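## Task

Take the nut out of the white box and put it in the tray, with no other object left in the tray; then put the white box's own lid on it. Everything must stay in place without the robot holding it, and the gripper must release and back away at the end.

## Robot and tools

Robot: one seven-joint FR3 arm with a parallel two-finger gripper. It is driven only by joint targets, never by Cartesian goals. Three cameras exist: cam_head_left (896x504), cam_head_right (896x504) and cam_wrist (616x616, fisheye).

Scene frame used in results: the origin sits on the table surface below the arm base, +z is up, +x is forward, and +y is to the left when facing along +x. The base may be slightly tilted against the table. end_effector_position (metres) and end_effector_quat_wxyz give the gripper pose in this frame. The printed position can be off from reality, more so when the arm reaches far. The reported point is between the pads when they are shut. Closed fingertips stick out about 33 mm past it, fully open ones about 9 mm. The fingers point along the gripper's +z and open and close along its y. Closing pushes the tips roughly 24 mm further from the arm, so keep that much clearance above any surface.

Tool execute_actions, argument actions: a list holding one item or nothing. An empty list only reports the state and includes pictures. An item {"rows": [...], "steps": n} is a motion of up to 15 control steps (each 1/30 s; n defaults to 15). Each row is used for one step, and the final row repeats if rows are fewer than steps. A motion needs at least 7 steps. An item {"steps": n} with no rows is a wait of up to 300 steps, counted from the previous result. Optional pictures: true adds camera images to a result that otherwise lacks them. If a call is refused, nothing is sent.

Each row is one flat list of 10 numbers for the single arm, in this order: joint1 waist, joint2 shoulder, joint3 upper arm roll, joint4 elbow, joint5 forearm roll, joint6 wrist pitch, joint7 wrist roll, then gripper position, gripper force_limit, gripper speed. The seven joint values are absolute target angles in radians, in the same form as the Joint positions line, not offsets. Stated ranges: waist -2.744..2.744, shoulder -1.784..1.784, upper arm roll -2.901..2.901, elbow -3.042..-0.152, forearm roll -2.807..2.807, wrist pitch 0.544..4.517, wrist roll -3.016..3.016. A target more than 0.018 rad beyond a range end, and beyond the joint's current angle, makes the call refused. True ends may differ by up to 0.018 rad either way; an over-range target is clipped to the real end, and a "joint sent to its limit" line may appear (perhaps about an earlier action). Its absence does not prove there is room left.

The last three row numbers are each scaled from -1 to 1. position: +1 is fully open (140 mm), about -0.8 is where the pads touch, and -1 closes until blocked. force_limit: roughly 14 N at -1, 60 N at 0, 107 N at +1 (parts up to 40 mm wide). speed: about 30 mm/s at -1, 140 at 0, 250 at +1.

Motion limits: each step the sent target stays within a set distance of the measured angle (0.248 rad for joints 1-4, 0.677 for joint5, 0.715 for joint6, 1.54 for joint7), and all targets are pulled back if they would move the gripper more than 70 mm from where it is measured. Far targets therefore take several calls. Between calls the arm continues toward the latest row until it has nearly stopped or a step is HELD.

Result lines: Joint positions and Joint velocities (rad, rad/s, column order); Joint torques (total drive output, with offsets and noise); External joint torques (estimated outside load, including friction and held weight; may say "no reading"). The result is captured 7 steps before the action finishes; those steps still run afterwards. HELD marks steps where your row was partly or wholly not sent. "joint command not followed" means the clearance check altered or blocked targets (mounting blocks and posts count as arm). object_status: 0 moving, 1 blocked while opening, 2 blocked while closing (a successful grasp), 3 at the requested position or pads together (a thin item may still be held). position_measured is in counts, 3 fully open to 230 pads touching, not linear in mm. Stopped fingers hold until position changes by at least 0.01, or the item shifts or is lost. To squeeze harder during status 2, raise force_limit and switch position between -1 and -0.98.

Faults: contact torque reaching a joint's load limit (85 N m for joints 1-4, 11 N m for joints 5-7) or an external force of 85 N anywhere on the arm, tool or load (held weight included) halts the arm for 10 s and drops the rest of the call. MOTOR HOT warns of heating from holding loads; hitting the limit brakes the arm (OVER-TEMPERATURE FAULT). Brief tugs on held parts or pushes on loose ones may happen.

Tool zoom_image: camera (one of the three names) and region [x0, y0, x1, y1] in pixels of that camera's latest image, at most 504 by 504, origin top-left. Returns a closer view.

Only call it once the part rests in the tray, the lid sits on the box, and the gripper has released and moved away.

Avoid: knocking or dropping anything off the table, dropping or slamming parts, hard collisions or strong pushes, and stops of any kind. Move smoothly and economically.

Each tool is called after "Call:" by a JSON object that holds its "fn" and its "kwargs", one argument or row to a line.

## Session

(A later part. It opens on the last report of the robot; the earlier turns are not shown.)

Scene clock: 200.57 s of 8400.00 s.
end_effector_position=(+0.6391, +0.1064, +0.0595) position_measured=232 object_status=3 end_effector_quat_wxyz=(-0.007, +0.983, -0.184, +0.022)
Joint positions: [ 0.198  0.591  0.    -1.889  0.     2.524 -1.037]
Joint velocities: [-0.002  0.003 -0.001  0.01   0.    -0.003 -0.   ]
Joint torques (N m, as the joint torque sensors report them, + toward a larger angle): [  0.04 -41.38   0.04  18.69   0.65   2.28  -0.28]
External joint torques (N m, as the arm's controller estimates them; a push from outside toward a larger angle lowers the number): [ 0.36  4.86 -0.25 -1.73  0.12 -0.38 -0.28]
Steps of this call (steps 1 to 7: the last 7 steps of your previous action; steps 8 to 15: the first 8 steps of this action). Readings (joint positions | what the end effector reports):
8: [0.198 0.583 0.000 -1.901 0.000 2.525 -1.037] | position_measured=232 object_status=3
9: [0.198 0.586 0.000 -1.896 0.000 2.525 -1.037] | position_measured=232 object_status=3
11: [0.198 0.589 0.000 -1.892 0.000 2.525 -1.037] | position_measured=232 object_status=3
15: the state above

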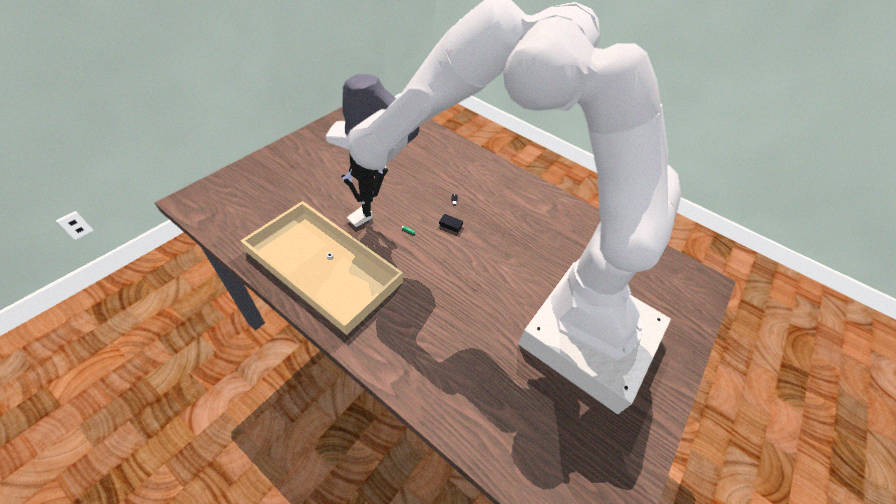

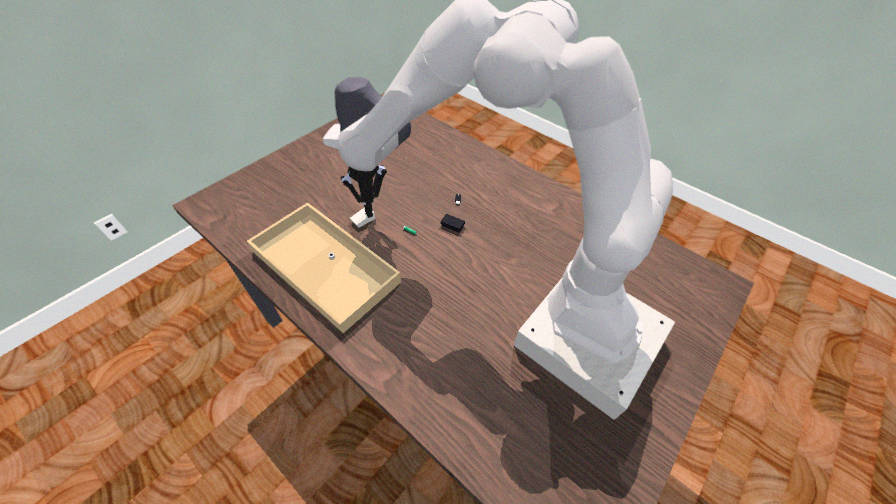

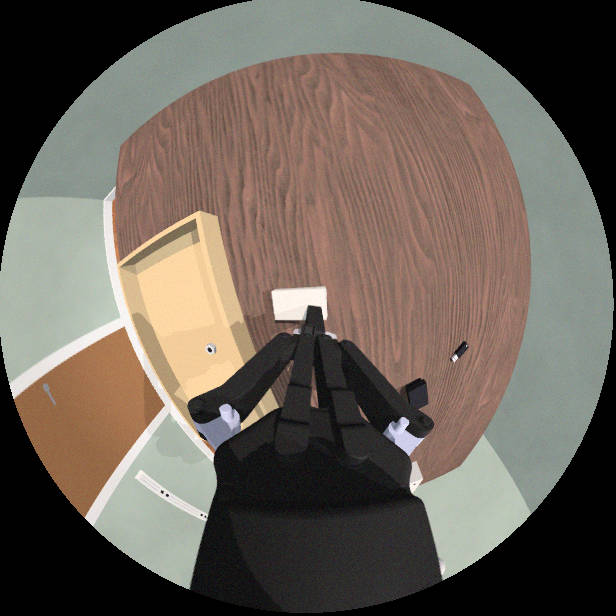

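Call:
{"fn": "execute_actions", "kwargs": {
  "actions": [
    {"rows":[[0.198,0.56,0,-1.888,0,2.49,-1.04,-1,-0.5,1],[0.198,0.55,0,-1.888,0,2.48,-1.04,-1,-0.5,1],[0.198,0.55,0,-1.888,0,2.48,-1.04,-1,-0.5,1],[0.198,0.55,0,-1.888,0,2.48,-1.04,-1,-0.5,1],[0.229,0.55,0,-1.888,0,2.48,-1.02,0.15,-0.5,1]],"steps":15}
  ],
  "pictures": false
}}

Call:
{"fn": "execute_actions", "kwargs": {
  "actions": [
    {"steps":20}
  ],
  "pictures": false
}}

Call:
{"fn": "execute_actions", "kwargs": {
  "actions": [
    {"rows":[[0.229,0.59,0,-1.88,0,2.495,-1.02,0.15,-0.5,1],[0.229,0.615,0,-1.876,0,2.508,-1.02,0.15,-0.5,1]],"steps":15}
  ],
  "pictures": false
}}

Call:
{"fn": "execute_actions", "kwargs": {
  "actions": [
    {"steps":20}
  ],
  "pictures": true
}}

Call:
{"fn": "zoom_image", "kwargs": {
  "camera": "cam_wrist",
  "region": [250,260,380,350]
}}

Scene clock: 201.73 s of 8400.00 s.
end_effector_position=(+0.6418, +0.1184, +0.0835) position_measured=203 object_status=0 end_effector_quat_wxyz=(-0.008, +0.984, -0.177, +0.027)
Joint positions: [ 0.218  0.549 -0.002 -1.887  0.     2.493 -1.032]
Joint velocities: [ 0.146 -0.024  0.037 -0.001  0.001 -0.051  0.029]
Joint torques (N m, as the joint torque sensors report them, + toward a larger angle): [ -0.82 -42.7   -0.34  19.18   0.64   2.33   0.17]
External joint torques (N m, as the arm's controller estimates them; a push from outside toward a larger angle lowers the number): [ 0.92  0.17  0.57 -0.07  0.08 -0.12  0.17]
Steps of this call (steps 1 to 7: the last 7 steps of your previous action; steps 8 to 15: the robot went on to your last target; steps 16 to 27: nothing new was sent; steps 28 to 35: the first 8 steps of this action). Readings (joint positions | what the end effector reports):
28: [0.198 0.588 0.000 -1.889 0.000 2.519 -1.037] | position_measured=232 object_status=3
29: [0.198 0.581 0.000 -1.890 0.000 2.511 -1.037] | position_measured=232 object_status=3
31: [0.198 0.564 0.000 -1.890 0.000 2.502 -1.037] | position_measured=232 object_status=3
35: the state above

Scene clock: 202.40 s of 8400.00 s.
end_effector_position=(+0.6370, +0.1272, +0.0826) position_measured=110 object_status=3 end_effector_quat_wxyz=(-0.007, +0.984, -0.174, +0.022)
Joint positions: [ 0.229  0.549  0.001 -1.887  0.     2.483 -1.024]
Joint velocities: [-0.     0.     0.     0.    -0.    -0.002  0.003]
Joint torques (N m, as the joint torque sensors report them, + toward a larger angle): [  1.43 -44.63  -0.63  19.07   0.75   2.34  -0.08]
External joint torques (N m, as the arm's controller estimates them; a push from outside toward a larger angle lowers the number): [ 1.64  0.77 -0.99 -1.75  0.19 -0.3  -0.08]
Kept back: nothing.
Steps of this call (steps 1 to 7: the last 7 steps of your previous action; steps 8 to 20: the robot went on to your last target). Readings (joint positions | what the end effector reports):
1: [0.222 0.549 -0.001 -1.887 0.000 2.491 -1.031] | position_measured=189 object_status=0
2: [0.225 0.549 0.000 -1.887 0.000 2.489 -1.030] | position_measured=176 object_status=0
4: [0.228 0.549 0.001 -1.887 0.000 2.487 -1.029] | position_measured=149 object_status=0
8: [0.229 0.549 0.001 -1.887 0.000 2.485 -1.027] | position_measured=110 object_status=0
20: the state above

Scene clock: 202.67 s of 8400.00 s.
end_effector_position=(+0.6243, +0.1245, +0.0445) position_measured=110 object_status=3 end_effector_quat_wxyz=(+0.000, +0.985, -0.174, +0.003)
Joint positions: [ 0.229  0.616  0.001 -1.878  0.     2.499 -1.024]
Joint velocities: [ 0.001  0.049  0.001 -0.001 -0.     0.023  0.002]
Joint torques (N m, as the joint torque sensors report them, + toward a larger angle): [  1.02 -48.26  -0.39  20.25   0.61   3.33  -0.01]
External joint torques (N m, as the arm's controller estimates them; a push from outside toward a larger angle lowers the number): [ 1.01  2.51 -1.01 -2.42  0.07  0.41 -0.01]
Steps of this call (steps 1 to 8: the first 8 steps of this action). Readings (joint positions | what the end effector reports):
1: [0.229 0.553 0.001 -1.884 0.000 2.485 -1.024] | position_measured=110 object_status=3
2: [0.229 0.565 0.001 -1.879 0.000 2.489 -1.024] | position_measured=110 object_status=3
4: [0.229 0.591 0.001 -1.876 0.000 2.496 -1.024] | position_measured=110 object_status=3
8: the state above

Scene clock: 203.33 s of 8400.00 s.
end_effector_position=(+0.6265, +0.1249, +0.0452) position_measured=110 object_status=3 end_effector_quat_wxyz=(-0.001, +0.985, -0.175, +0.006)
Joint positions: [ 0.229  0.617  0.001 -1.878  0.     2.505 -1.023]
Joint velocities: [-0.001 -0.     0.001 -0.001 -0.001  0.    -0.001]
Joint torques (N m, as the joint torque sensors report them, + toward a larger angle): [  0.63 -46.6   -0.57  20.72   0.65   3.02   0.08]
External joint torques (N m, as the arm's controller estimates them; a push from outside toward a larger angle lowers the number): [ 0.74 -0.35 -1.07  0.71  0.14  0.46  0.08]
Kept back: nothing.
Steps of this call (steps 1 to 7: the last 7 steps of your previous action; steps 8 to 15: the robot went on to your last target; steps 16 to 20: nothing new was sent). Readings (joint positions | what the end effector reports):
1: [0.229 0.617 0.001 -1.878 0.000 2.500 -1.024] | position_measured=110 object_status=3
2: [0.229 0.617 0.001 -1.878 0.000 2.501 -1.024] | position_measured=110 object_status=3
4: [0.229 0.617 0.001 -1.878 0.000 2.502 -1.024] | position_measured=110 object_status=3
8: [0.229 0.617 0.001 -1.878 0.000 2.504 -1.023] | position_measured=110 object_status=3
20: the state above
The arm was judged still, so your last target was given up. Only a new action makes it travel on or press farther. Fingers that are still opening or closing keep moving.

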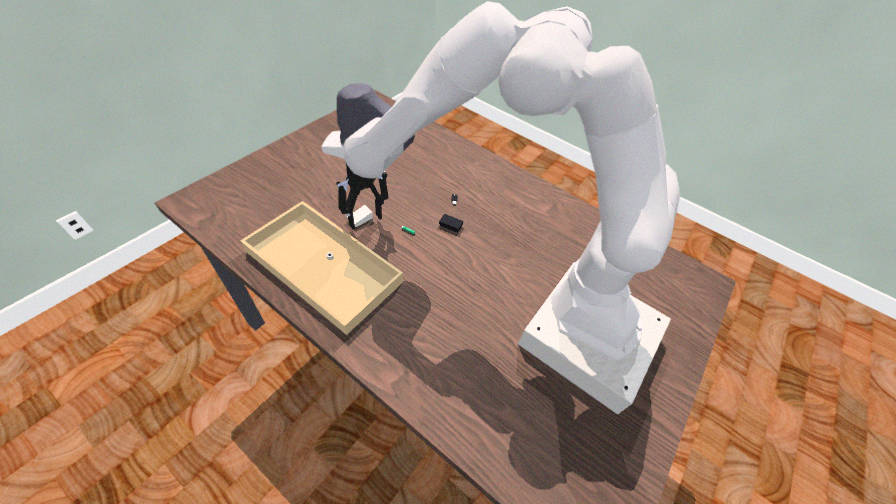

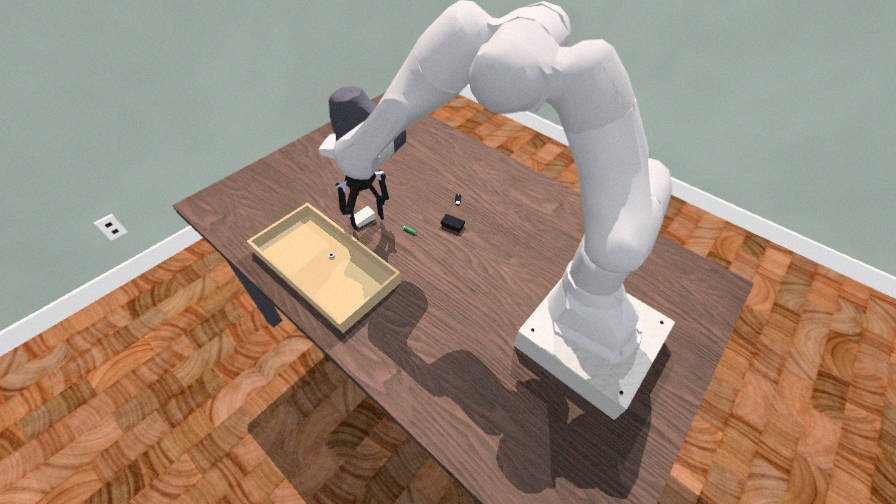

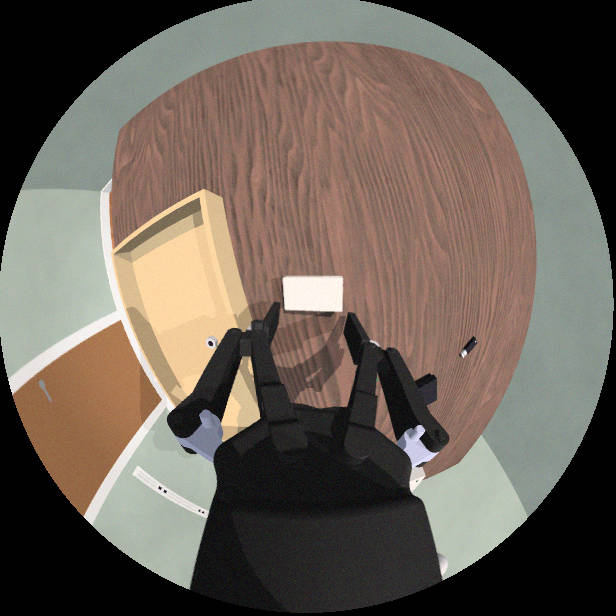

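Region (250, 260, 380, 350) of cam_wrist's 616x616 image, scaled by 3.877, with more detail than that image has; it fills the top 349 rows of this view, and the rest is white.

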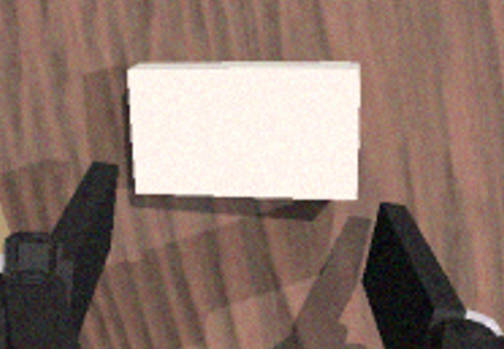

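Call:
{"fn": "execute_actions", "kwargs": {
  "actions": [
    {"rows":[[0.229,0.644,0,-1.828,0,2.484,-1.02,0.15,-0.5,1]],"steps":15}
  ],
  "pictures": false
}}

Call:
{"fn": "execute_actions", "kwargs": {
  "actions": [
    {"steps":15}
  ],
  "pictures": false
}}

Call:
{"fn": "execute_actions", "kwargs": {
  "actions": [
    {"rows":[[0.229,0.644,0,-1.828,0,2.484,-1.02,-1,-0.6,0]],"steps":15}
  ],
  "pictures": false
}}

Call:
{"fn": "execute_actions", "kwargs": {
  "actions": [
    {"steps":10}
  ],
  "pictures": true
}}

Call:
{"fn": "zoom_image", "kwargs": {
  "camera": "cam_head_left",
  "region": [320,170,410,250]
}}

Call:
{"fn": "zoom_image", "kwargs": {
  "camera": "cam_wrist",
  "region": [250,260,380,350]
}}

Scene clock: 204.13 s of 8400.00 s.
end_effector_position=(+0.6390, +0.1274, +0.0460) position_measured=110 object_status=3 end_effector_quat_wxyz=(-0.002, +0.985, -0.175, +0.009)
Joint positions: [ 0.229  0.641  0.001 -1.832  0.     2.491 -1.023]
Joint velocities: [ 0.     0.014  0.     0.024  0.    -0.025 -0.001]
Joint torques (N m, as the joint torque sensors report them, + toward a larger angle): [  0.8  -45.73  -0.55  20.93   0.67   2.29   0.16]
External joint torques (N m, as the arm's controller estimates them; a push from outside toward a larger angle lowers the number): [ 0.81  1.32 -1.15  0.8   0.15 -0.25  0.16]
Steps of this call (steps 1 to 16: nothing new was sent; steps 17 to 24: the first 8 steps of this action). Readings (joint positions | what the end effector reports):
17: [0.229 0.622 0.001 -1.868 0.000 2.502 -1.023] | position_measured=110 object_status=3
18: [0.229 0.629 0.001 -1.854 0.000 2.499 -1.023] | position_measured=110 object_status=3
20: [0.229 0.637 0.001 -1.840 0.000 2.496 -1.023] | position_measured=110 object_status=3
24: the state above

Scene clock: 204.63 s of 8400.00 s.
end_effector_position=(+0.6383, +0.1272, +0.0456) position_measured=110 object_status=3 end_effector_quat_wxyz=(-0.002, +0.985, -0.175, +0.008)
Joint positions: [ 0.229  0.642  0.001 -1.83   0.     2.487 -1.023]
Joint velocities: [ 0.    -0.001 -0.     0.    -0.    -0.002 -0.   ]
Joint torques (N m, as the joint torque sensors report them, + toward a larger angle): [  0.25 -44.77  -0.57  20.16   0.53   2.29   0.03]
External joint torques (N m, as the arm's controller estimates them; a push from outside toward a larger angle lowers the number): [ 0.41  2.5  -1.05 -0.21  0.   -0.29  0.03]
Kept back: nothing.
Steps of this call (steps 1 to 7: the last 7 steps of your previous action; steps 8 to 15: the robot went on to your last target). Readings (joint positions | what the end effector reports):
1: [0.229 0.642 0.001 -1.831 0.000 2.490 -1.023] | position_measured=110 object_status=3
2: [0.229 0.642 0.001 -1.831 0.000 2.489 -1.023] | position_measured=110 object_status=3
4: [0.229 0.642 0.001 -1.830 0.000 2.488 -1.023] | position_measured=110 object_status=3
8: [0.229 0.642 0.001 -1.830 0.000 2.487 -1.023] | position_measured=110 object_status=3
15: the state above
The arm was judged still, so your last target was given up. Only a new action makes it travel on or press farther. Fingers that are still opening or closing keep moving.

Scene clock: 204.90 s of 8400.00 s.
end_effector_position=(+0.6390, +0.1271, +0.0463) position_measured=137 object_status=0 end_effector_quat_wxyz=(-0.002, +0.985, -0.175, +0.008)
Joint positions: [ 0.229  0.642  0.001 -1.829  0.     2.486 -1.023]
Joint velocities: [-0.001 -0.001  0.001  0.     0.002 -0.    -0.   ]
Joint torques (N m, as the joint torque sensors report them, + toward a larger angle): [  0.96 -45.12  -0.71  19.42   0.53   2.3    0.04]
External joint torques (N m, as the arm's controller estimates them; a push from outside toward a larger angle lowers the number): [ 1.13  2.15 -1.18 -0.98  0.   -0.28  0.03]
Steps of this call (steps 1 to 8: the first 8 steps of this action). Readings (joint positions | what the end effector reports):
1: [0.229 0.642 0.001 -1.830 0.000 2.487 -1.023] | position_measured=110 object_status=0
2: [0.229 0.642 0.001 -1.830 0.000 2.487 -1.023] | position_measured=115 object_status=0
4: [0.229 0.642 0.001 -1.830 0.000 2.486 -1.023] | position_measured=130 object_status=0
8: the state above

Scene clock: 205.23 s of 8400.00 s.
end_effector_position=(+0.6390, +0.1271, +0.0463) position_measured=137 object_status=2 end_effector_quat_wxyz=(-0.002, +0.985, -0.175, +0.008)
Joint positions: [ 0.229  0.642  0.001 -1.829  0.     2.486 -1.023]
Joint velocities: [-0.     0.002 -0.    -0.001 -0.001 -0.     0.   ]
Joint torques (N m, as the joint torque sensors report them, + toward a larger angle): [  0.92 -45.63   0.05  19.77   0.5    2.35   0.03]
External joint torques (N m, as the arm's controller estimates them; a push from outside toward a larger angle lowers the number): [ 1.04  1.32 -0.44 -0.42 -0.02 -0.19  0.03]
Kept back: nothing.
Steps of this call (steps 1 to 7: the last 7 steps of your previous action; steps 8 to 10: the robot went on to your last target). Readings (joint positions | what the end effector reports):
1: [0.229 0.642 0.001 -1.829 0.000 2.486 -1.023] | position_measured=137 object_status=0
2: [0.229 0.642 0.001 -1.829 0.000 2.486 -1.023] | position_measured=137 object_status=0
4: [0.229 0.642 0.001 -1.829 0.000 2.486 -1.023] | position_measured=137 object_status=0
8: [0.229 0.642 0.001 -1.829 0.000 2.486 -1.023] | position_measured=137 object_status=2
10: the state above

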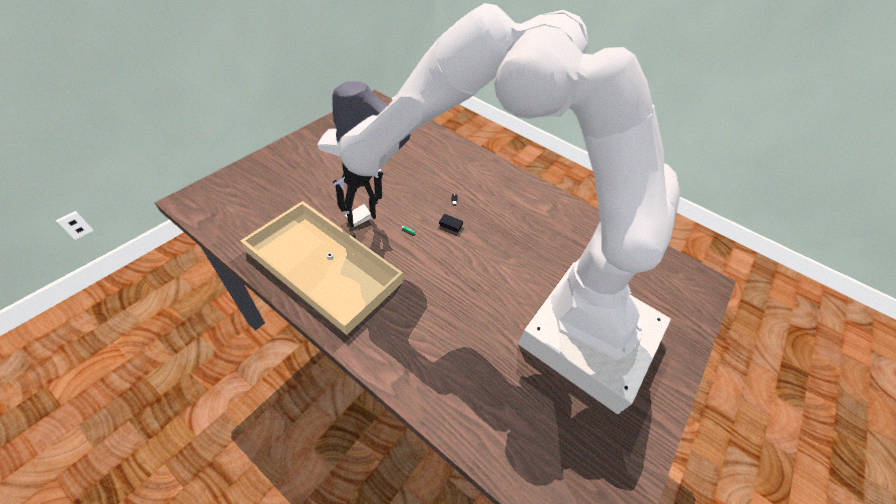

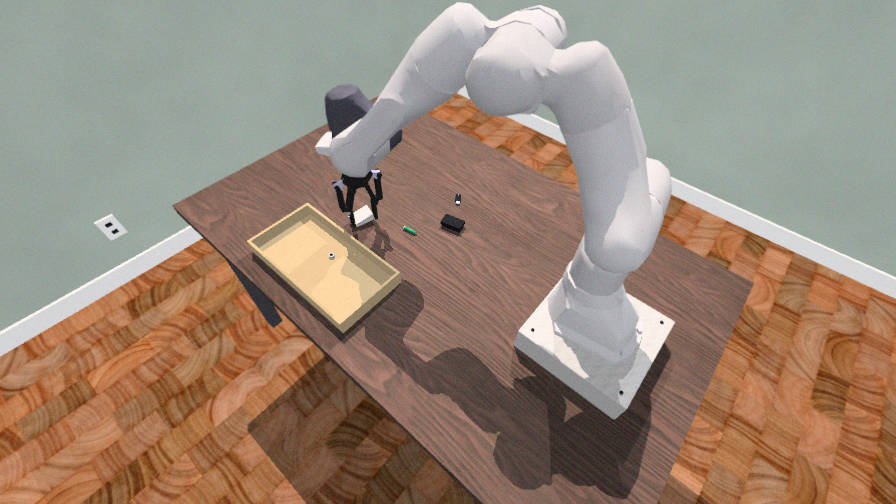

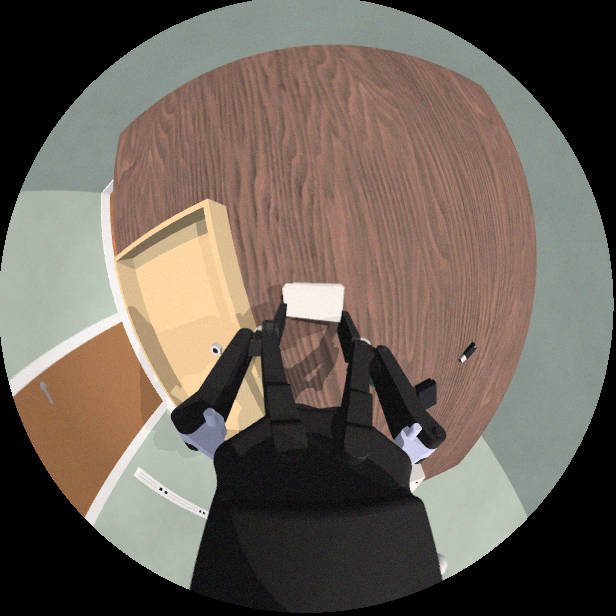

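Region (320, 170, 410, 250) of cam_head_left's 896x504 image, scaled by 5.600, with more detail than that image has.

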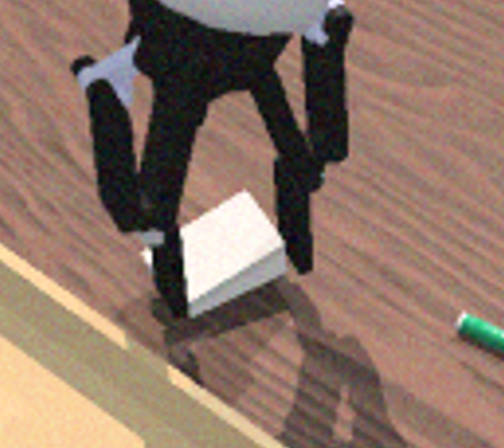

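Region (250, 260, 380, 350) of cam_wrist's 616x616 image, scaled by 3.877, with more detail than that image has; it fills the top 349 rows of this view, and the rest is white.

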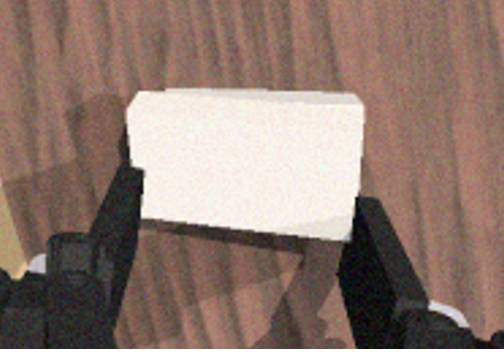

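Call:
{"fn": "execute_actions", "kwargs": {
  "actions": [
    {"rows":[[0.229,0.63,0,-1.828,0,2.472,-1.02,-1,-0.6,0],[0.229,0.62,0,-1.828,0,2.462,-1.02,-1,-0.6,0],[0.229,0.607,0,-1.828,0,2.45,-1.02,-1,-0.6,0]],"steps":15}
  ],
  "pictures": false
}}

Call:
{"fn": "execute_actions", "kwargs": {
  "actions": [
    {"steps":20}
  ],
  "pictures": true
}}

Call:
{"fn": "zoom_image", "kwargs": {
  "camera": "cam_head_left",
  "region": [320,170,410,250]
}}

Call:
{"fn": "zoom_image", "kwargs": {
  "camera": "cam_wrist",
  "region": [250,260,380,350]
}}

Scene clock: 205.87 s of 8400.00 s.
end_effector_position=(+0.6438, +0.1281, +0.0667) position_measured=137 object_status=2 end_effector_quat_wxyz=(-0.004, +0.985, -0.175, +0.013)
Joint positions: [ 0.229  0.608  0.001 -1.828  0.     2.462 -1.023]
Joint velocities: [-0.    -0.049  0.001  0.006 -0.    -0.044 -0.002]
Joint torques (N m, as the joint torque sensors report them, + toward a larger angle): [  0.83 -44.09   0.31  20.01   0.57   1.97   0.06]
External joint torques (N m, as the arm's controller estimates them; a push from outside toward a larger angle lowers the number): [ 1.03 -0.49 -0.07  0.96  0.05 -0.34  0.06]
Steps of this call (steps 1 to 11: the robot went on to your last target; steps 12 to 19: the first 8 steps of this action). Readings (joint positions | what the end effector reports):
12: [0.229 0.641 0.001 -1.829 0.000 2.484 -1.023] | position_measured=137 object_status=2
13: [0.229 0.638 0.001 -1.829 0.000 2.481 -1.023] | position_measured=137 object_status=2
15: [0.229 0.625 0.001 -1.830 0.000 2.471 -1.023] | position_measured=137 object_status=2
19: the state above

Scene clock: 206.53 s of 8400.00 s.
end_effector_position=(+0.6414, +0.1276, +0.0667) position_measured=137 object_status=2 end_effector_quat_wxyz=(-0.002, +0.985, -0.175, +0.009)
Joint positions: [ 0.229  0.607  0.001 -1.828  0.     2.453 -1.023]
Joint velocities: [ 0.001  0.001 -0.     0.001  0.    -0.001 -0.   ]
Joint torques (N m, as the joint torque sensors report them, + toward a larger angle): [  0.8  -46.01   0.15  19.28   0.69   2.24   0.03]
External joint torques (N m, as the arm's controller estimates them; a push from outside toward a larger angle lowers the number): [ 0.9   0.72 -0.33 -1.49  0.14 -0.34  0.03]
Kept back: nothing.
Steps of this call (steps 1 to 7: the last 7 steps of your previous action; steps 8 to 15: the robot went on to your last target; steps 16 to 20: nothing new was sent). Readings (joint positions | what the end effector reports):
1: [0.229 0.607 0.001 -1.828 0.000 2.460 -1.023] | position_measured=137 object_status=2
2: [0.229 0.607 0.001 -1.828 0.000 2.459 -1.023] | position_measured=137 object_status=2
4: [0.229 0.607 0.001 -1.828 0.000 2.457 -1.023] | position_measured=137 object_status=2
8: [0.229 0.607 0.001 -1.828 0.000 2.454 -1.023] | position_measured=137 object_status=2
20: the state above
The arm was judged still, so your last target was given up. Only a new action makes it travel on or press farther. Fingers that are still opening or closing keep moving.

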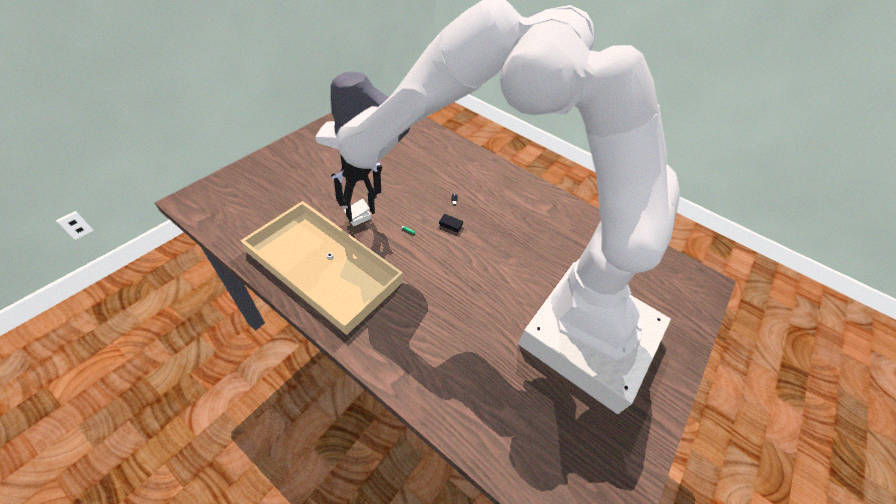

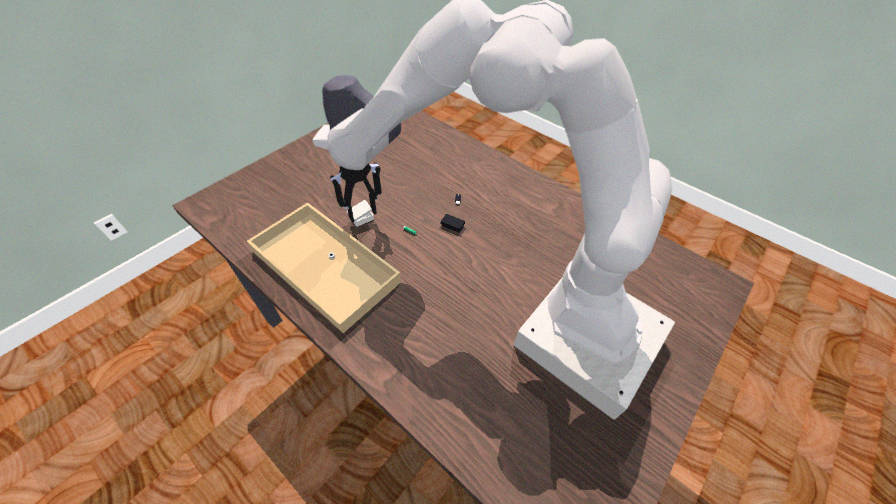

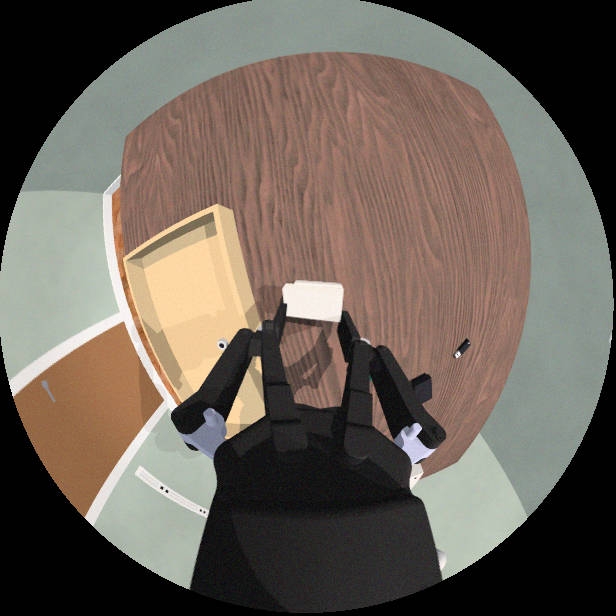

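Region (320, 170, 410, 250) of cam_head_left's 896x504 image, scaled by 5.600, with more detail than that image has.

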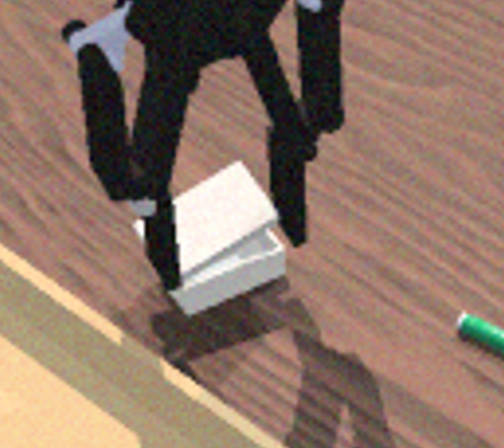

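Region (250, 260, 380, 350) of cam_wrist's 616x616 image, scaled by 3.877, with more detail than that image has; it fills the top 349 rows of this view, and the rest is white.

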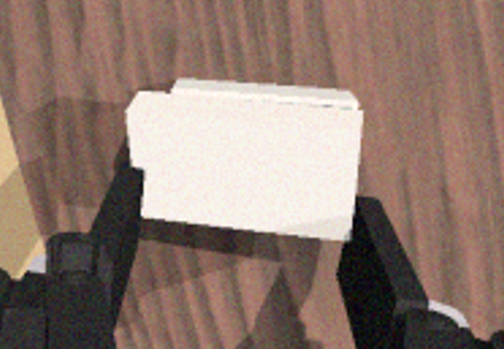

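Call:
{"fn": "execute_actions", "kwargs": {
  "actions": [
    {"rows":[[0.229,0.58,0,-1.828,0,2.43,-1.02,-1,-0.6,0],[0.229,0.58,0,-1.828,0,2.43,-1.02,-1,-0.6,0],[0.229,0.58,0,-1.828,0,2.43,-1.02,-1,-0.6,0],[0.229,0.58,0,-1.828,0,2.43,-1.02,-1,-0.6,0],[0.18,0.58,0,-1.828,0,2.43,-1.02,-1,-0.6,0],[0.12,0.58,0,-1.828,0,2.43,-1.02,-1,-0.6,0],[0.06,0.58,0,-1.828,0,2.43,-1.02,-1,-0.6,0]],"steps":15}
  ],
  "pictures": false
}}

Call:
{"fn": "execute_actions", "kwargs": {
  "actions": [
    {"steps":15}
  ],
  "pictures": false
}}

Call:
{"fn": "execute_actions", "kwargs": {
  "actions": [
    {"rows":[[0.06,0.61,0,-1.828,0,2.455,-1.02,-1,-0.6,0],[0.06,0.63,0,-1.828,0,2.475,-1.02,-1,-0.6,0],[0.06,0.64,0,-1.828,0,2.483,-1.02,-1,-0.6,0]],"steps":15}
  ],
  "pictures": false
}}

Call:
{"fn": "execute_actions", "kwargs": {
  "actions": [
    {"steps":15}
  ],
  "pictures": true
}}

Call:
{"fn": "zoom_image", "kwargs": {
  "camera": "cam_head_left",
  "region": [340,160,430,240]
}}

Scene clock: 207.63 s of 8400.00 s.
end_effector_position=(+0.6510, +0.0954, +0.0825) position_measured=137 object_status=2 end_effector_quat_wxyz=(-0.008, +0.979, -0.202, +0.014)
Joint positions: [ 0.162  0.58   0.015 -1.828  0.     2.438 -1.023]
Joint velocities: [-0.735 -0.007 -0.048  0.001 -0.001 -0.012  0.   ]
Joint torques (N m, as the joint torque sensors report them, + toward a larger angle): [ -5.62 -45.38  -4.23  20.04   0.6    2.13   0.03]
External joint torques (N m, as the arm's controller estimates them; a push from outside toward a larger angle lowers the number): [-1.27 -0.38 -0.2   0.17 -0.06 -0.26  0.01]
Steps of this call (steps 1 to 25: nothing new was sent; steps 26 to 33: the first 8 steps of this action). Readings (joint positions | what the end effector reports):
26: [0.229 0.604 0.001 -1.829 0.000 2.449 -1.023] | position_measured=137 object_status=2
27: [0.229 0.599 0.001 -1.830 0.000 2.445 -1.023] | position_measured=137 object_status=2
29: [0.229 0.588 0.001 -1.829 0.000 2.441 -1.023] | position_measured=137 object_status=2
33: the state above

Scene clock: 208.13 s of 8400.00 s.
end_effector_position=(+0.6560, +0.0164, +0.0822) position_measured=137 object_status=2 end_effector_quat_wxyz=(-0.002, +0.966, -0.258, +0.013)
Joint positions: [ 0.058  0.58  -0.001 -1.828  0.     2.433 -1.023]
Joint velocities: [ 0.012  0.     0.012  0.     0.001 -0.001  0.   ]
Joint torques (N m, as the joint torque sensors report them, + toward a larger angle): [  0.71 -45.97  -0.01  20.1    0.64   2.37   0.17]
External joint torques (N m, as the arm's controller estimates them; a push from outside toward a larger angle lowers the number): [ 2.01  0.66  0.52 -1.14  0.05 -0.24  0.17]
Kept back: nothing.
Steps of this call (steps 1 to 7: the last 7 steps of your previous action; steps 8 to 15: the robot went on to your last target). Readings (joint positions | what the end effector reports):
1: [0.137 0.580 0.013 -1.828 0.000 2.438 -1.023] | position_measured=137 object_status=2
2: [0.112 0.580 0.009 -1.828 0.000 2.437 -1.023] | position_measured=137 object_status=2
4: [0.074 0.580 -0.003 -1.828 0.000 2.436 -1.023] | position_measured=137 object_status=2
8: [0.051 0.580 -0.010 -1.828 0.000 2.434 -1.023] | position_measured=137 object_status=2
15: the state above

Scene clock: 208.40 s of 8400.00 s.
end_effector_position=(+0.6454, +0.0164, +0.0454) position_measured=137 object_status=2 end_effector_quat_wxyz=(+0.002, +0.966, -0.258, -0.000)
Joint positions: [ 0.059  0.641 -0.    -1.83   0.     2.468 -1.023]
Joint velocities: [ 0.001  0.068 -0.    -0.01  -0.001  0.057  0.001]
Joint torques (N m, as the joint torque sensors report them, + toward a larger angle): [  1.49 -49.36  -0.2   20.42   0.61   3.44   0.06]
External joint torques (N m, as the arm's controller estimates them; a push from outside toward a larger angle lowers the number): [ 1.46  3.07 -0.85 -2.84  0.04  0.43  0.06]
Steps of this call (steps 1 to 8: the first 8 steps of this action). Readings (joint positions | what the end effector reports):
1: [0.059 0.583 -0.000 -1.827 0.000 2.436 -1.023] | position_measured=137 object_status=2
2: [0.059 0.591 -0.000 -1.825 0.000 2.443 -1.023] | position_measured=137 object_status=2
4: [0.059 0.614 -0.000 -1.825 0.000 2.456 -1.023] | position_measured=137 object_status=2
8: the state above

Scene clock: 208.90 s of 8400.00 s.
end_effector_position=(+0.6490, +0.0165, +0.0460) position_measured=137 object_status=2 end_effector_quat_wxyz=(-0.000, +0.966, -0.258, +0.005)
Joint positions: [ 0.059  0.642 -0.    -1.83   0.     2.48  -1.023]
Joint velocities: [ 0.    -0.001 -0.001 -0.001  0.002  0.004 -0.   ]
Joint torques (N m, as the joint torque sensors report them, + toward a larger angle): [  1.15 -47.94   0.76  20.28   0.61   2.99   0.07]
External joint torques (N m, as the arm's controller estimates them; a push from outside toward a larger angle lowers the number): [ 1.29 -0.6   0.3  -0.14  0.08  0.42  0.07]
Kept back: nothing.
Steps of this call (steps 1 to 7: the last 7 steps of your previous action; steps 8 to 15: the robot went on to your last target). Readings (joint positions | what the end effector reports):
1: [0.059 0.642 -0.000 -1.830 0.000 2.469 -1.023] | position_measured=137 object_status=2
2: [0.059 0.642 -0.000 -1.830 0.000 2.471 -1.023] | position_measured=137 object_status=2
4: [0.059 0.642 -0.000 -1.830 0.000 2.474 -1.023] | position_measured=137 object_status=2
8: [0.059 0.642 -0.000 -1.830 0.000 2.478 -1.023] | position_measured=137 object_status=2
15: the state above

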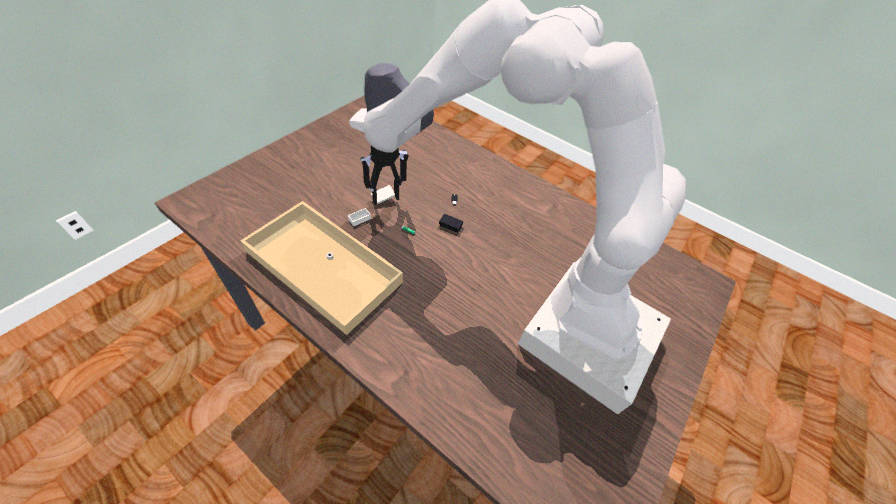

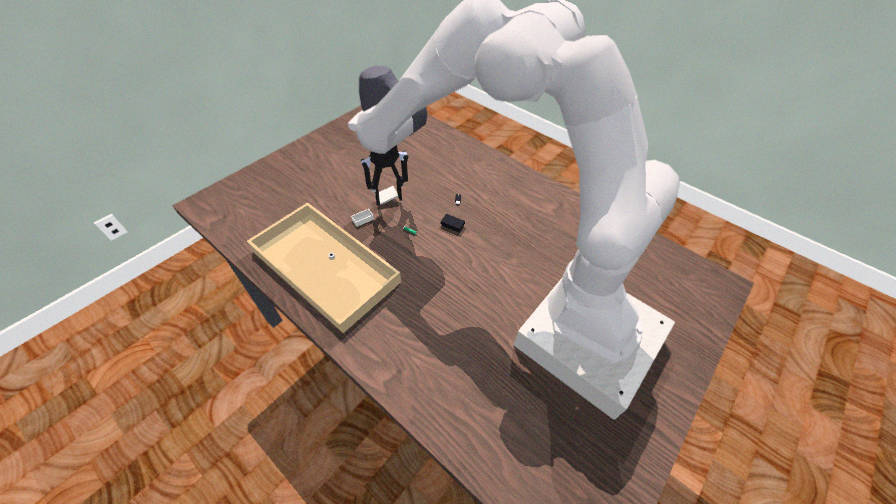

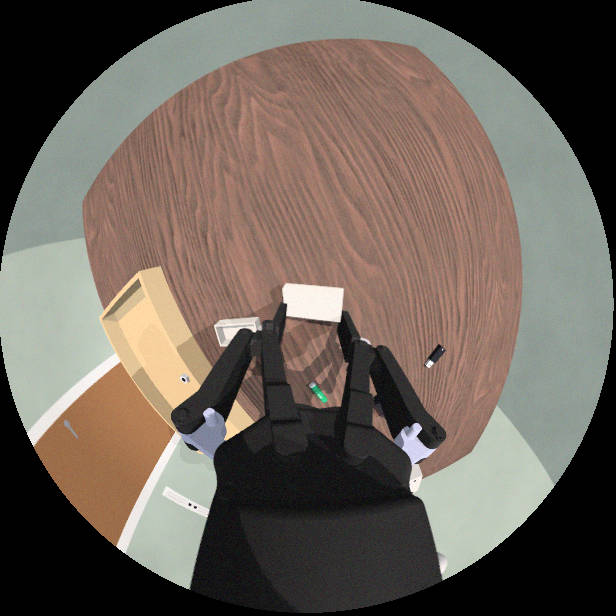

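Region (340, 160, 430, 240) of cam_head_left's 896x504 image, scaled by 5.600, with more detail than that image has.

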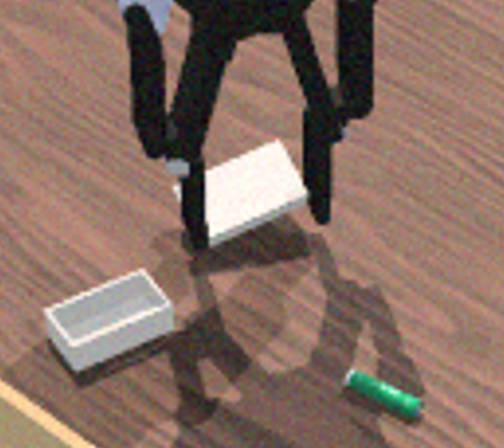

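Call:
{"fn": "execute_actions", "kwargs": {
  "actions": [
    {"rows":[[0.06,0.65,0,-1.83,0,2.492,-1.02,-1,-0.6,0],[0.06,0.657,0,-1.83,0,2.497,-1.02,-1,-0.6,0]],"steps":15}
  ],
  "pictures": false
}}

Call:
{"fn": "execute_actions", "kwargs": {
  "actions": [
    {"steps":12}
  ],
  "pictures": false
}}

Call:
{"fn": "execute_actions", "kwargs": {
  "actions": [
    {"rows":[[0.06,0.657,0,-1.83,0,2.497,-1.02,0.15,-0.6,-0.5]],"steps":15}
  ],
  "pictures": false
}}

Call:
{"fn": "execute_actions", "kwargs": {
  "actions": [
    {"steps":15}
  ],
  "pictures": true
}}

Call:
{"fn": "zoom_image", "kwargs": {
  "camera": "cam_wrist",
  "region": [250,260,380,350]
}}

Scene clock: 209.63 s of 8400.00 s.
end_effector_position=(+0.6484, +0.0164, +0.0389) position_measured=137 object_status=2 end_effector_quat_wxyz=(+0.000, +0.966, -0.258, +0.005)
Joint positions: [ 0.059  0.654 -0.    -1.829  0.     2.492 -1.023]
Joint velocities: [ 0.     0.    -0.     0.    -0.     0.017 -0.001]
Joint torques (N m, as the joint torque sensors report them, + toward a larger angle): [  1.22 -45.3    0.32  18.14   0.66   2.95  -0.03]
External joint torques (N m, as the arm's controller estimates them; a push from outside toward a larger angle lowers the number): [ 1.39  1.9  -0.13 -1.96  0.15  0.41 -0.03]
Steps of this call (steps 1 to 14: the robot went on to your last target; steps 15 to 22: the first 8 steps of this action). Readings (joint positions | what the end effector reports):
15: [0.059 0.642 -0.000 -1.830 0.000 2.482 -1.023] | position_measured=137 object_status=2
16: [0.059 0.644 -0.000 -1.829 0.000 2.484 -1.023] | position_measured=137 object_status=2
18: [0.059 0.650 -0.000 -1.829 0.000 2.488 -1.023] | position_measured=137 object_status=2
22: the state above

Scene clock: 210.03 s of 8400.00 s.
end_effector_position=(+0.6491, +0.0165, +0.0391) position_measured=137 object_status=2 end_effector_quat_wxyz=(-0.000, +0.966, -0.258, +0.006)
Joint positions: [ 0.059  0.654 -0.    -1.829  0.     2.495 -1.023]
Joint velocities: [ 0.    -0.    -0.001  0.002 -0.001  0.001 -0.   ]
Joint torques (N m, as the joint torque sensors report them, + toward a larger angle): [  1.16 -45.08  -0.05  18.86   0.52   2.96   0.13]
External joint torques (N m, as the arm's controller estimates them; a push from outside toward a larger angle lowers the number): [ 1.41  2.36 -0.44 -1.4   0.    0.39  0.13]
Kept back: nothing.
Steps of this call (steps 1 to 7: the last 7 steps of your previous action; steps 8 to 12: the robot went on to your last target). Readings (joint positions | what the end effector reports):
1: [0.059 0.654 -0.000 -1.829 0.000 2.493 -1.023] | position_measured=137 object_status=2
2: [0.059 0.654 -0.000 -1.829 0.000 2.493 -1.023] | position_measured=137 object_status=2
4: [0.059 0.654 -0.000 -1.829 0.000 2.494 -1.023] | position_measured=137 object_status=2
8: [0.059 0.654 -0.000 -1.829 0.000 2.494 -1.023] | position_measured=137 object_status=2
12: the state above

Scene clock: 210.30 s of 8400.00 s.
end_effector_position=(+0.6488, +0.0165, +0.0385) position_measured=110 object_status=0 end_effector_quat_wxyz=(-0.000, +0.966, -0.258, +0.006)
Joint positions: [ 0.059  0.655 -0.    -1.829  0.     2.495 -1.023]
Joint velocities: [ 0.     0.001 -0.     0.     0.     0.     0.   ]
Joint torques (N m, as the joint torque sensors report them, + toward a larger angle): [  1.64 -44.84   0.3   19.19   0.65   2.96   0.08]
External joint torques (N m, as the arm's controller estimates them; a push from outside toward a larger angle lowers the number): [ 1.74  2.54 -0.21 -1.02  0.13  0.39  0.08]
Steps of this call (steps 1 to 8: the first 8 steps of this action). Readings (joint positions | what the end effector reports):
1: [0.059 0.654 -0.000 -1.829 0.000 2.495 -1.023] | position_measured=137 object_status=0
2: [0.059 0.654 -0.000 -1.829 0.000 2.495 -1.023] | position_measured=137 object_status=0
4: [0.059 0.655 -0.000 -1.829 0.000 2.495 -1.023] | position_measured=125 object_status=0
8: the state above

Scene clock: 210.80 s of 8400.00 s.
end_effector_position=(+0.6488, +0.0165, +0.0384) position_measured=110 object_status=3 end_effector_quat_wxyz=(-0.000, +0.966, -0.258, +0.006)
Joint positions: [ 0.059  0.655 -0.    -1.829  0.     2.495 -1.023]
Joint velocities: [-0.     0.    -0.    -0.001  0.     0.     0.   ]
Joint torques (N m, as the joint torque sensors report them, + toward a larger angle): [  1.24 -44.76   0.43  18.72   0.61   3.01   0.07]
External joint torques (N m, as the arm's controller estimates them; a push from outside toward a larger angle lowers the number): [ 1.4   2.51 -0.03 -1.41  0.09  0.46  0.07]
Kept back: nothing.
Steps of this call (steps 1 to 7: the last 7 steps of your previous action; steps 8 to 15: the robot went on to your last target). Readings (joint positions | what the end effector reports):
1: [0.059 0.655 -0.000 -1.829 0.000 2.495 -1.023] | position_measured=110 object_status=0
2: [0.059 0.655 -0.000 -1.829 0.000 2.495 -1.023] | position_measured=110 object_status=0
4: [0.059 0.655 -0.000 -1.829 0.000 2.495 -1.023] | position_measured=110 object_status=0
8: [0.059 0.655 -0.000 -1.829 0.000 2.495 -1.023] | position_measured=110 object_status=3
15: the state above
The arm was judged still, so your last target was given up. Only a new action makes it travel on or press farther. Fingers that are still opening or closing keep moving.

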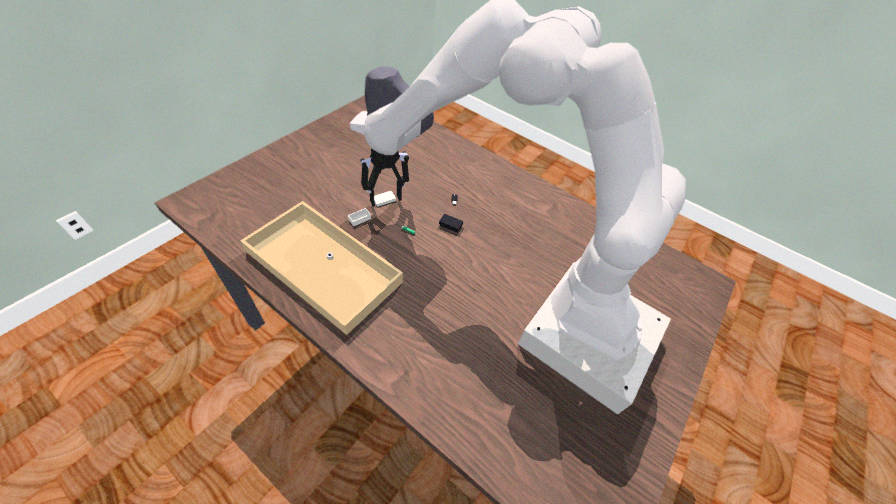

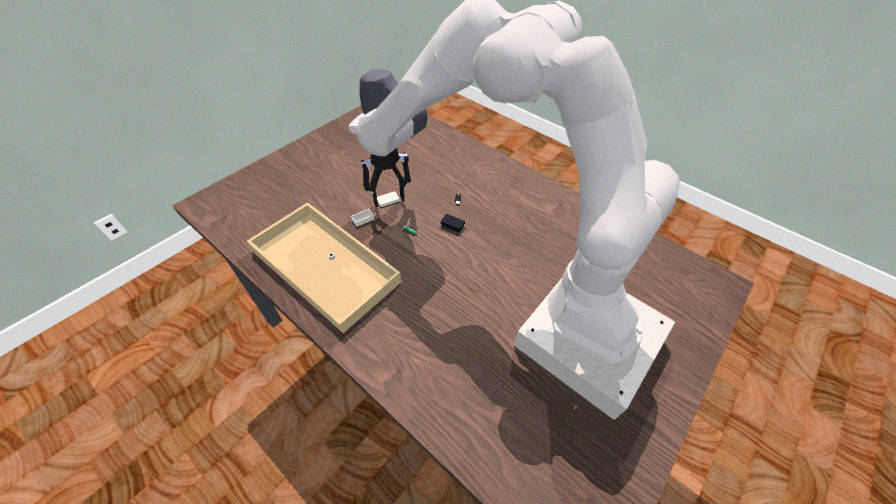

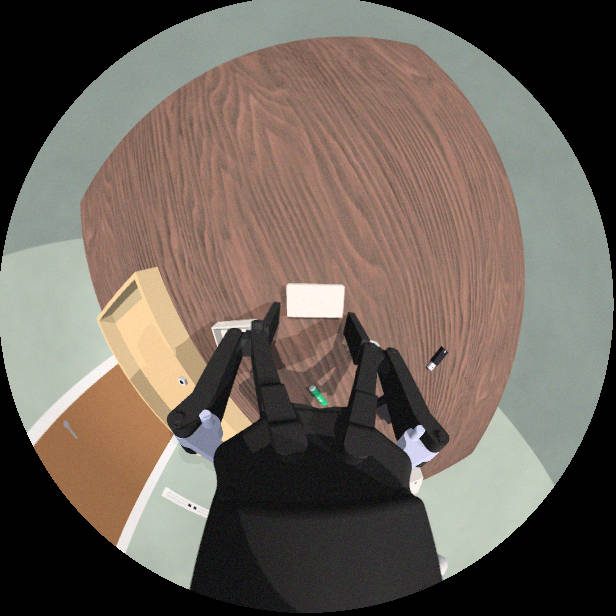

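Region (250, 260, 380, 350) of cam_wrist's 616x616 image, scaled by 3.877, with more detail than that image has; it fills the top 349 rows of this view, and the rest is white.

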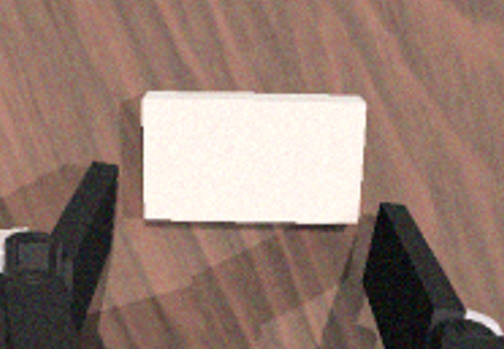

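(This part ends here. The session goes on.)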